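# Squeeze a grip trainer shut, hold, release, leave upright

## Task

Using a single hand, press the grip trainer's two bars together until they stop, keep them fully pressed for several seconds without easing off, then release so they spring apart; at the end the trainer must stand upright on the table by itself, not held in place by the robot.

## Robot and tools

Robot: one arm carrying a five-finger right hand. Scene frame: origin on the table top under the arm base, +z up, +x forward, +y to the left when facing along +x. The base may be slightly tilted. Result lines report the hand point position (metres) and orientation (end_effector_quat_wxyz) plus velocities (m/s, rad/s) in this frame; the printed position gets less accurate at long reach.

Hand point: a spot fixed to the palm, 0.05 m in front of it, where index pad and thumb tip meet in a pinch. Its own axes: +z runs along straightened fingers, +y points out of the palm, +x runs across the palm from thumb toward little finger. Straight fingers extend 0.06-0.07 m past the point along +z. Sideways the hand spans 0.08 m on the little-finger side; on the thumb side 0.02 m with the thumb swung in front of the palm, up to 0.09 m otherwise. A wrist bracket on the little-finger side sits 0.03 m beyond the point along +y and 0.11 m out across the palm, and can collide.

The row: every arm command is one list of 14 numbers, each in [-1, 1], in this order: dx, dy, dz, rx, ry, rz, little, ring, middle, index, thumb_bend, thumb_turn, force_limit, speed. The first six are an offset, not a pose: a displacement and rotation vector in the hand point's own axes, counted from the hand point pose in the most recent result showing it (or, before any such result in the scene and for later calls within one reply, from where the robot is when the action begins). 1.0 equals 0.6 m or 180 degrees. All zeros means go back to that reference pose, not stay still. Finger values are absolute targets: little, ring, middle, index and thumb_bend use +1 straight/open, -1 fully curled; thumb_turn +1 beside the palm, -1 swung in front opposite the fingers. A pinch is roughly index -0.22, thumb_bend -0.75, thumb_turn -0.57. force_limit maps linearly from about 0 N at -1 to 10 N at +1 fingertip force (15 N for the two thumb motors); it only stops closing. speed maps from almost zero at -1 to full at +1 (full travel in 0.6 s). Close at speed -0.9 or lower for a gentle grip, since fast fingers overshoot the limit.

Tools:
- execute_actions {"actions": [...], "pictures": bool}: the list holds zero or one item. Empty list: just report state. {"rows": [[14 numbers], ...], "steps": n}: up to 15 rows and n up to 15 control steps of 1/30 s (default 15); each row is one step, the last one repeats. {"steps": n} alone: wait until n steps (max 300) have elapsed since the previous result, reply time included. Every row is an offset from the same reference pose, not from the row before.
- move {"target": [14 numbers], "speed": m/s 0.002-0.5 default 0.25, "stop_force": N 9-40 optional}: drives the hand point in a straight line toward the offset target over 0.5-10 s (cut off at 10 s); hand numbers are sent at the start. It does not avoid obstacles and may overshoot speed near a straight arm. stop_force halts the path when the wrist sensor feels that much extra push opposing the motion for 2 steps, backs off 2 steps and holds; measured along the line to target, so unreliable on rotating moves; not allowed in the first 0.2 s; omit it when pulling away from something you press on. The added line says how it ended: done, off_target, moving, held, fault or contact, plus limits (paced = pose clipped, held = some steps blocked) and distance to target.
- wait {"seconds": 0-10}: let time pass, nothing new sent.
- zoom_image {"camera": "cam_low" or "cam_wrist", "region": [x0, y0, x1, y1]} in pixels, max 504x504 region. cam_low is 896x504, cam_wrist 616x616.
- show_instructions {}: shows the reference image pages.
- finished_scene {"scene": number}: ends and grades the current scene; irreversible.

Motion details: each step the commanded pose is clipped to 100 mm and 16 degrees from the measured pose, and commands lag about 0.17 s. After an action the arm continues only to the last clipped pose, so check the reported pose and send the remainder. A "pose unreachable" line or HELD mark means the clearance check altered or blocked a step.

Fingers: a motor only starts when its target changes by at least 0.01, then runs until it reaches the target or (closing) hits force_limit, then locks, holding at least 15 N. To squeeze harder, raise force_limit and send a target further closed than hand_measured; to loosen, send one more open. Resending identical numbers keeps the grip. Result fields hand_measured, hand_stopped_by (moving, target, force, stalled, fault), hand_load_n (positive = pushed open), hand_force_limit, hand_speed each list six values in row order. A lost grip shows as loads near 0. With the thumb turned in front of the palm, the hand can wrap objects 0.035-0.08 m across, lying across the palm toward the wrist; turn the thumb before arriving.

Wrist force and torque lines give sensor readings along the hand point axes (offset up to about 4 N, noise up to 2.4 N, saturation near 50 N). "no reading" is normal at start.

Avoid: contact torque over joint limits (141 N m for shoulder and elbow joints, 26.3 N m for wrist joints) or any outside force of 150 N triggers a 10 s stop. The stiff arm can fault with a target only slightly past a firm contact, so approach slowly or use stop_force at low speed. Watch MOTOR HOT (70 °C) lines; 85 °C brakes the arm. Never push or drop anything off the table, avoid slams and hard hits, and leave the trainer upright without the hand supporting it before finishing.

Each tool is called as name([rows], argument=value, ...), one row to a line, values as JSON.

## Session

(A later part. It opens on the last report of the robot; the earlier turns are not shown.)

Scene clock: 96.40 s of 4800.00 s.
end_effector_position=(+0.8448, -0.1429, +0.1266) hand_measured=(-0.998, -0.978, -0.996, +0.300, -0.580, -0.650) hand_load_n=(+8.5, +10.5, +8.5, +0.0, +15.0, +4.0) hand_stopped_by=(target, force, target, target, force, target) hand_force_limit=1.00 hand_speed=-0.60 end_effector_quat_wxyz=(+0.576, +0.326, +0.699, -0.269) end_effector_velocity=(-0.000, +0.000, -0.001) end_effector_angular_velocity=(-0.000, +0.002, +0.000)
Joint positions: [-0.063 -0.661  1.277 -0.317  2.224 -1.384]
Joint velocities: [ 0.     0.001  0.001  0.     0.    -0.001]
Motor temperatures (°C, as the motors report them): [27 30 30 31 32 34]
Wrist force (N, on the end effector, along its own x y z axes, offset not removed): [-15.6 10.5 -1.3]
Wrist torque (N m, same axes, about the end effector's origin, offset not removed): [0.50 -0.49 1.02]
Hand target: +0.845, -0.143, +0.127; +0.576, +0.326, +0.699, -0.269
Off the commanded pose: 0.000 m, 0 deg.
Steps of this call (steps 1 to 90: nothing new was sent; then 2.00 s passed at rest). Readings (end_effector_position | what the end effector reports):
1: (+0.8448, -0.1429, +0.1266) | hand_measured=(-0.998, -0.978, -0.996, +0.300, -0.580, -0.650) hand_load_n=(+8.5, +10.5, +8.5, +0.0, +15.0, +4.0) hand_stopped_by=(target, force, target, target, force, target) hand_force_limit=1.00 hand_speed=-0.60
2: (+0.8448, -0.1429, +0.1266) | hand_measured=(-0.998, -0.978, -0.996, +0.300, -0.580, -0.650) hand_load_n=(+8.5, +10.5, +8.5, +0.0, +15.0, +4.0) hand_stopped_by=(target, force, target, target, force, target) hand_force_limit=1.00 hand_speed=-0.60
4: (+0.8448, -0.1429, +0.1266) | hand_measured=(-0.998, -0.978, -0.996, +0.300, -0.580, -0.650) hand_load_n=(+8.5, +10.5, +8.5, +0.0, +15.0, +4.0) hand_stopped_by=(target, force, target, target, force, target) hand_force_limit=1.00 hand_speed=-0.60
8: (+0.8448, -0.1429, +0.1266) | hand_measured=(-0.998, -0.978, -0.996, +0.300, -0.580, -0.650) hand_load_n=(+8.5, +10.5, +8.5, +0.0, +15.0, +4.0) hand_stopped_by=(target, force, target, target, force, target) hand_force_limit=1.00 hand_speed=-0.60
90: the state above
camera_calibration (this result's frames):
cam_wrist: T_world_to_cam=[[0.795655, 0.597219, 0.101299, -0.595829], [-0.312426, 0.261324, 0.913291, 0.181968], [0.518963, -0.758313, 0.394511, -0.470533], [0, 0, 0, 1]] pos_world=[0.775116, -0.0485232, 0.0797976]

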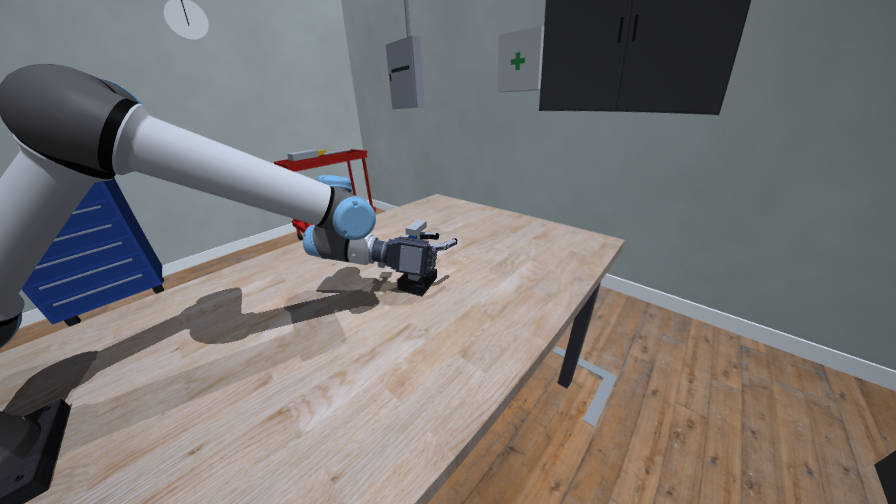

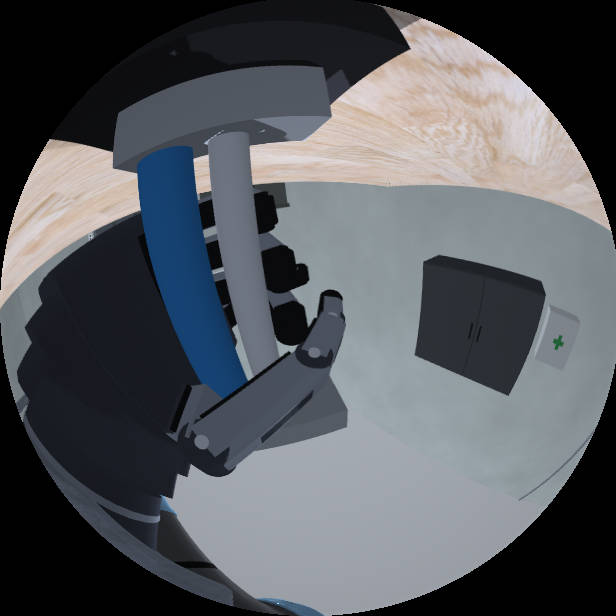

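move(target=[0,0,0,0,0,0,1,1,1,1,1,-1,1,-0.5])

move(target=[0.036,-0.02,-0.2,0,0,0,1,1,1,1,1,-1,1,-0.5], speed=0.1)

Scene clock: 103.77 s of 4800.00 s.
end_effector_position=(+0.8448, -0.1429, +0.1266) hand_measured=(+1.000, +1.000, +1.000, +1.000, +1.000, -0.836) hand_load_n=(+0.0, +0.0, +0.0, +0.0, +0.0, -0.5) hand_stopped_by=(target, target, target, target, target, force) hand_force_limit=1.00 hand_speed=-0.50 end_effector_quat_wxyz=(+0.576, +0.326, +0.699, -0.269) end_effector_velocity=(-0.000, +0.000, -0.000) end_effector_angular_velocity=(-0.000, +0.001, +0.000)
Joint positions: [-0.063 -0.661  1.277 -0.317  2.224 -1.384]
Joint velocities: [ 0.     0.     0.001  0.    -0.    -0.   ]
Motor temperatures (°C, as the motors report them): [27 30 30 31 32 34]
Wrist force (N, on the end effector, along its own x y z axes, offset not removed): [-3.3 0.6 -4.4]
Wrist torque (N m, same axes, about the end effector's origin, offset not removed): [0.20 0.83 -0.17]
Hand target: +0.845, -0.143, +0.127; +0.576, +0.326, +0.699, -0.269
Off the commanded pose: 0.000 m, 0 deg.
After step 90, 1.07 s passed at rest.
move: done
camera_calibration (this result's frames):
cam_wrist: T_world_to_cam=[[0.795656, 0.59722, 0.101296, -0.595828], [-0.312422, 0.261324, 0.913292, 0.181966], [0.518965, -0.758313, 0.394508, -0.470533], [0, 0, 0, 1]] pos_world=[0.775114, -0.0485228, 0.0797957]

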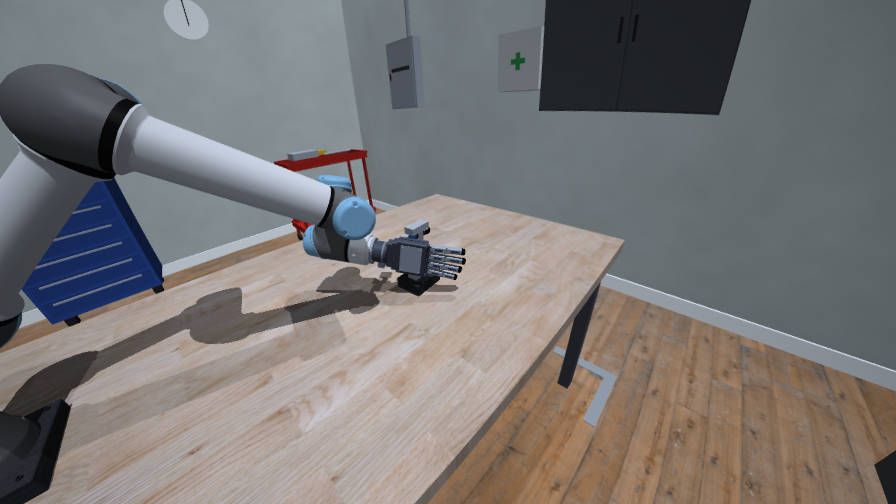

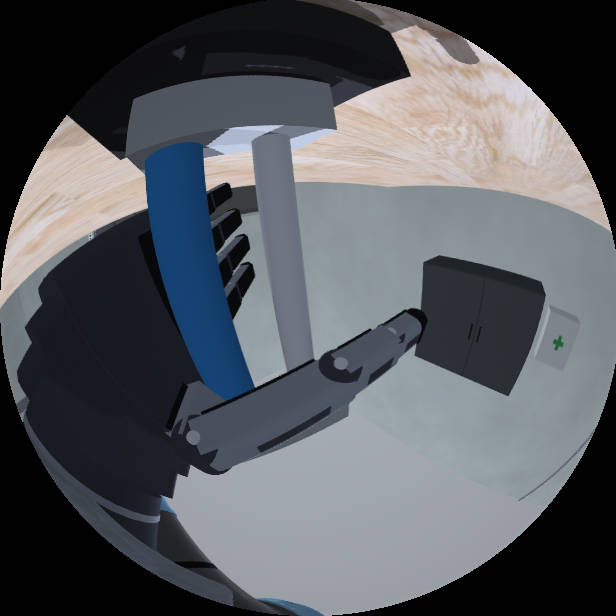

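Scene clock: 105.50 s of 4800.00 s.
end_effector_position=(+0.7576, -0.0572, +0.1283) hand_measured=(+1.000, +1.000, +1.000, +1.000, +1.000, -0.836) hand_load_n=(+0.0, +0.0, +0.0, +0.0, +0.0, +0.0) hand_stopped_by=(target, target, target, target, target, force) hand_force_limit=1.00 hand_speed=-0.50 end_effector_quat_wxyz=(+0.576, +0.326, +0.699, -0.269) end_effector_velocity=(-0.002, +0.001, -0.000) end_effector_angular_velocity=(-0.000, +0.001, -0.000)
Joint positions: [ 0.062 -0.814  1.569 -0.422  2.343 -1.333]
Joint velocities: [ 0.002 -0.002  0.005 -0.001  0.003  0.   ]
Motor temperatures (°C, as the motors report them): [27 30 30 31 32 34]
Wrist force (N, on the end effector, along its own x y z axes, offset not removed): [-4.0 -2.3 -1.9]
Wrist torque (N m, same axes, about the end effector's origin, offset not removed): [-0.32 0.80 -0.46]
Hand target: +0.757, -0.057, +0.128; +0.576, +0.326, +0.699, -0.269
Off the commanded pose: 0.000 m, 0 deg.
move: done
camera_calibration (this result's frames):
cam_wrist: T_world_to_cam=[[0.795662, 0.597204, 0.101334, -0.57782], [-0.312417, 0.261266, 0.91331, 0.130727], [0.518957, -0.758345, 0.394457, -0.361008], [0, 0, 0, 1]] pos_world=[0.687938, 0.0371532, 0.0815601]

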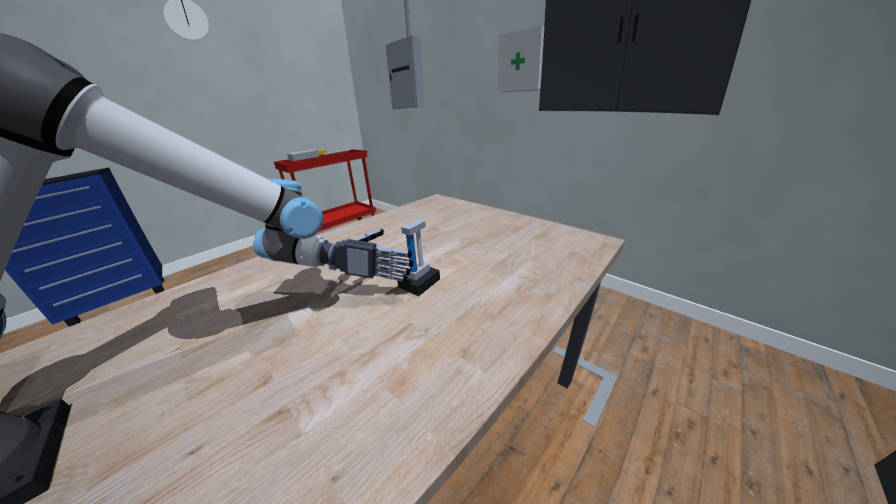

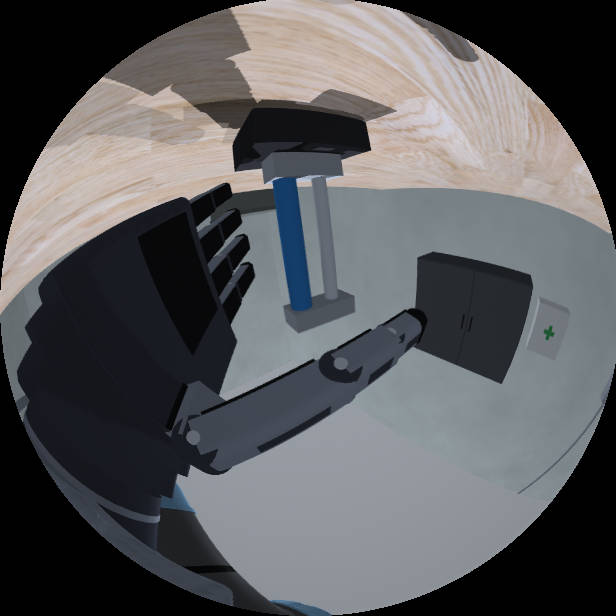

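finished_scene(scene=2)

The scene is finished: the task was done.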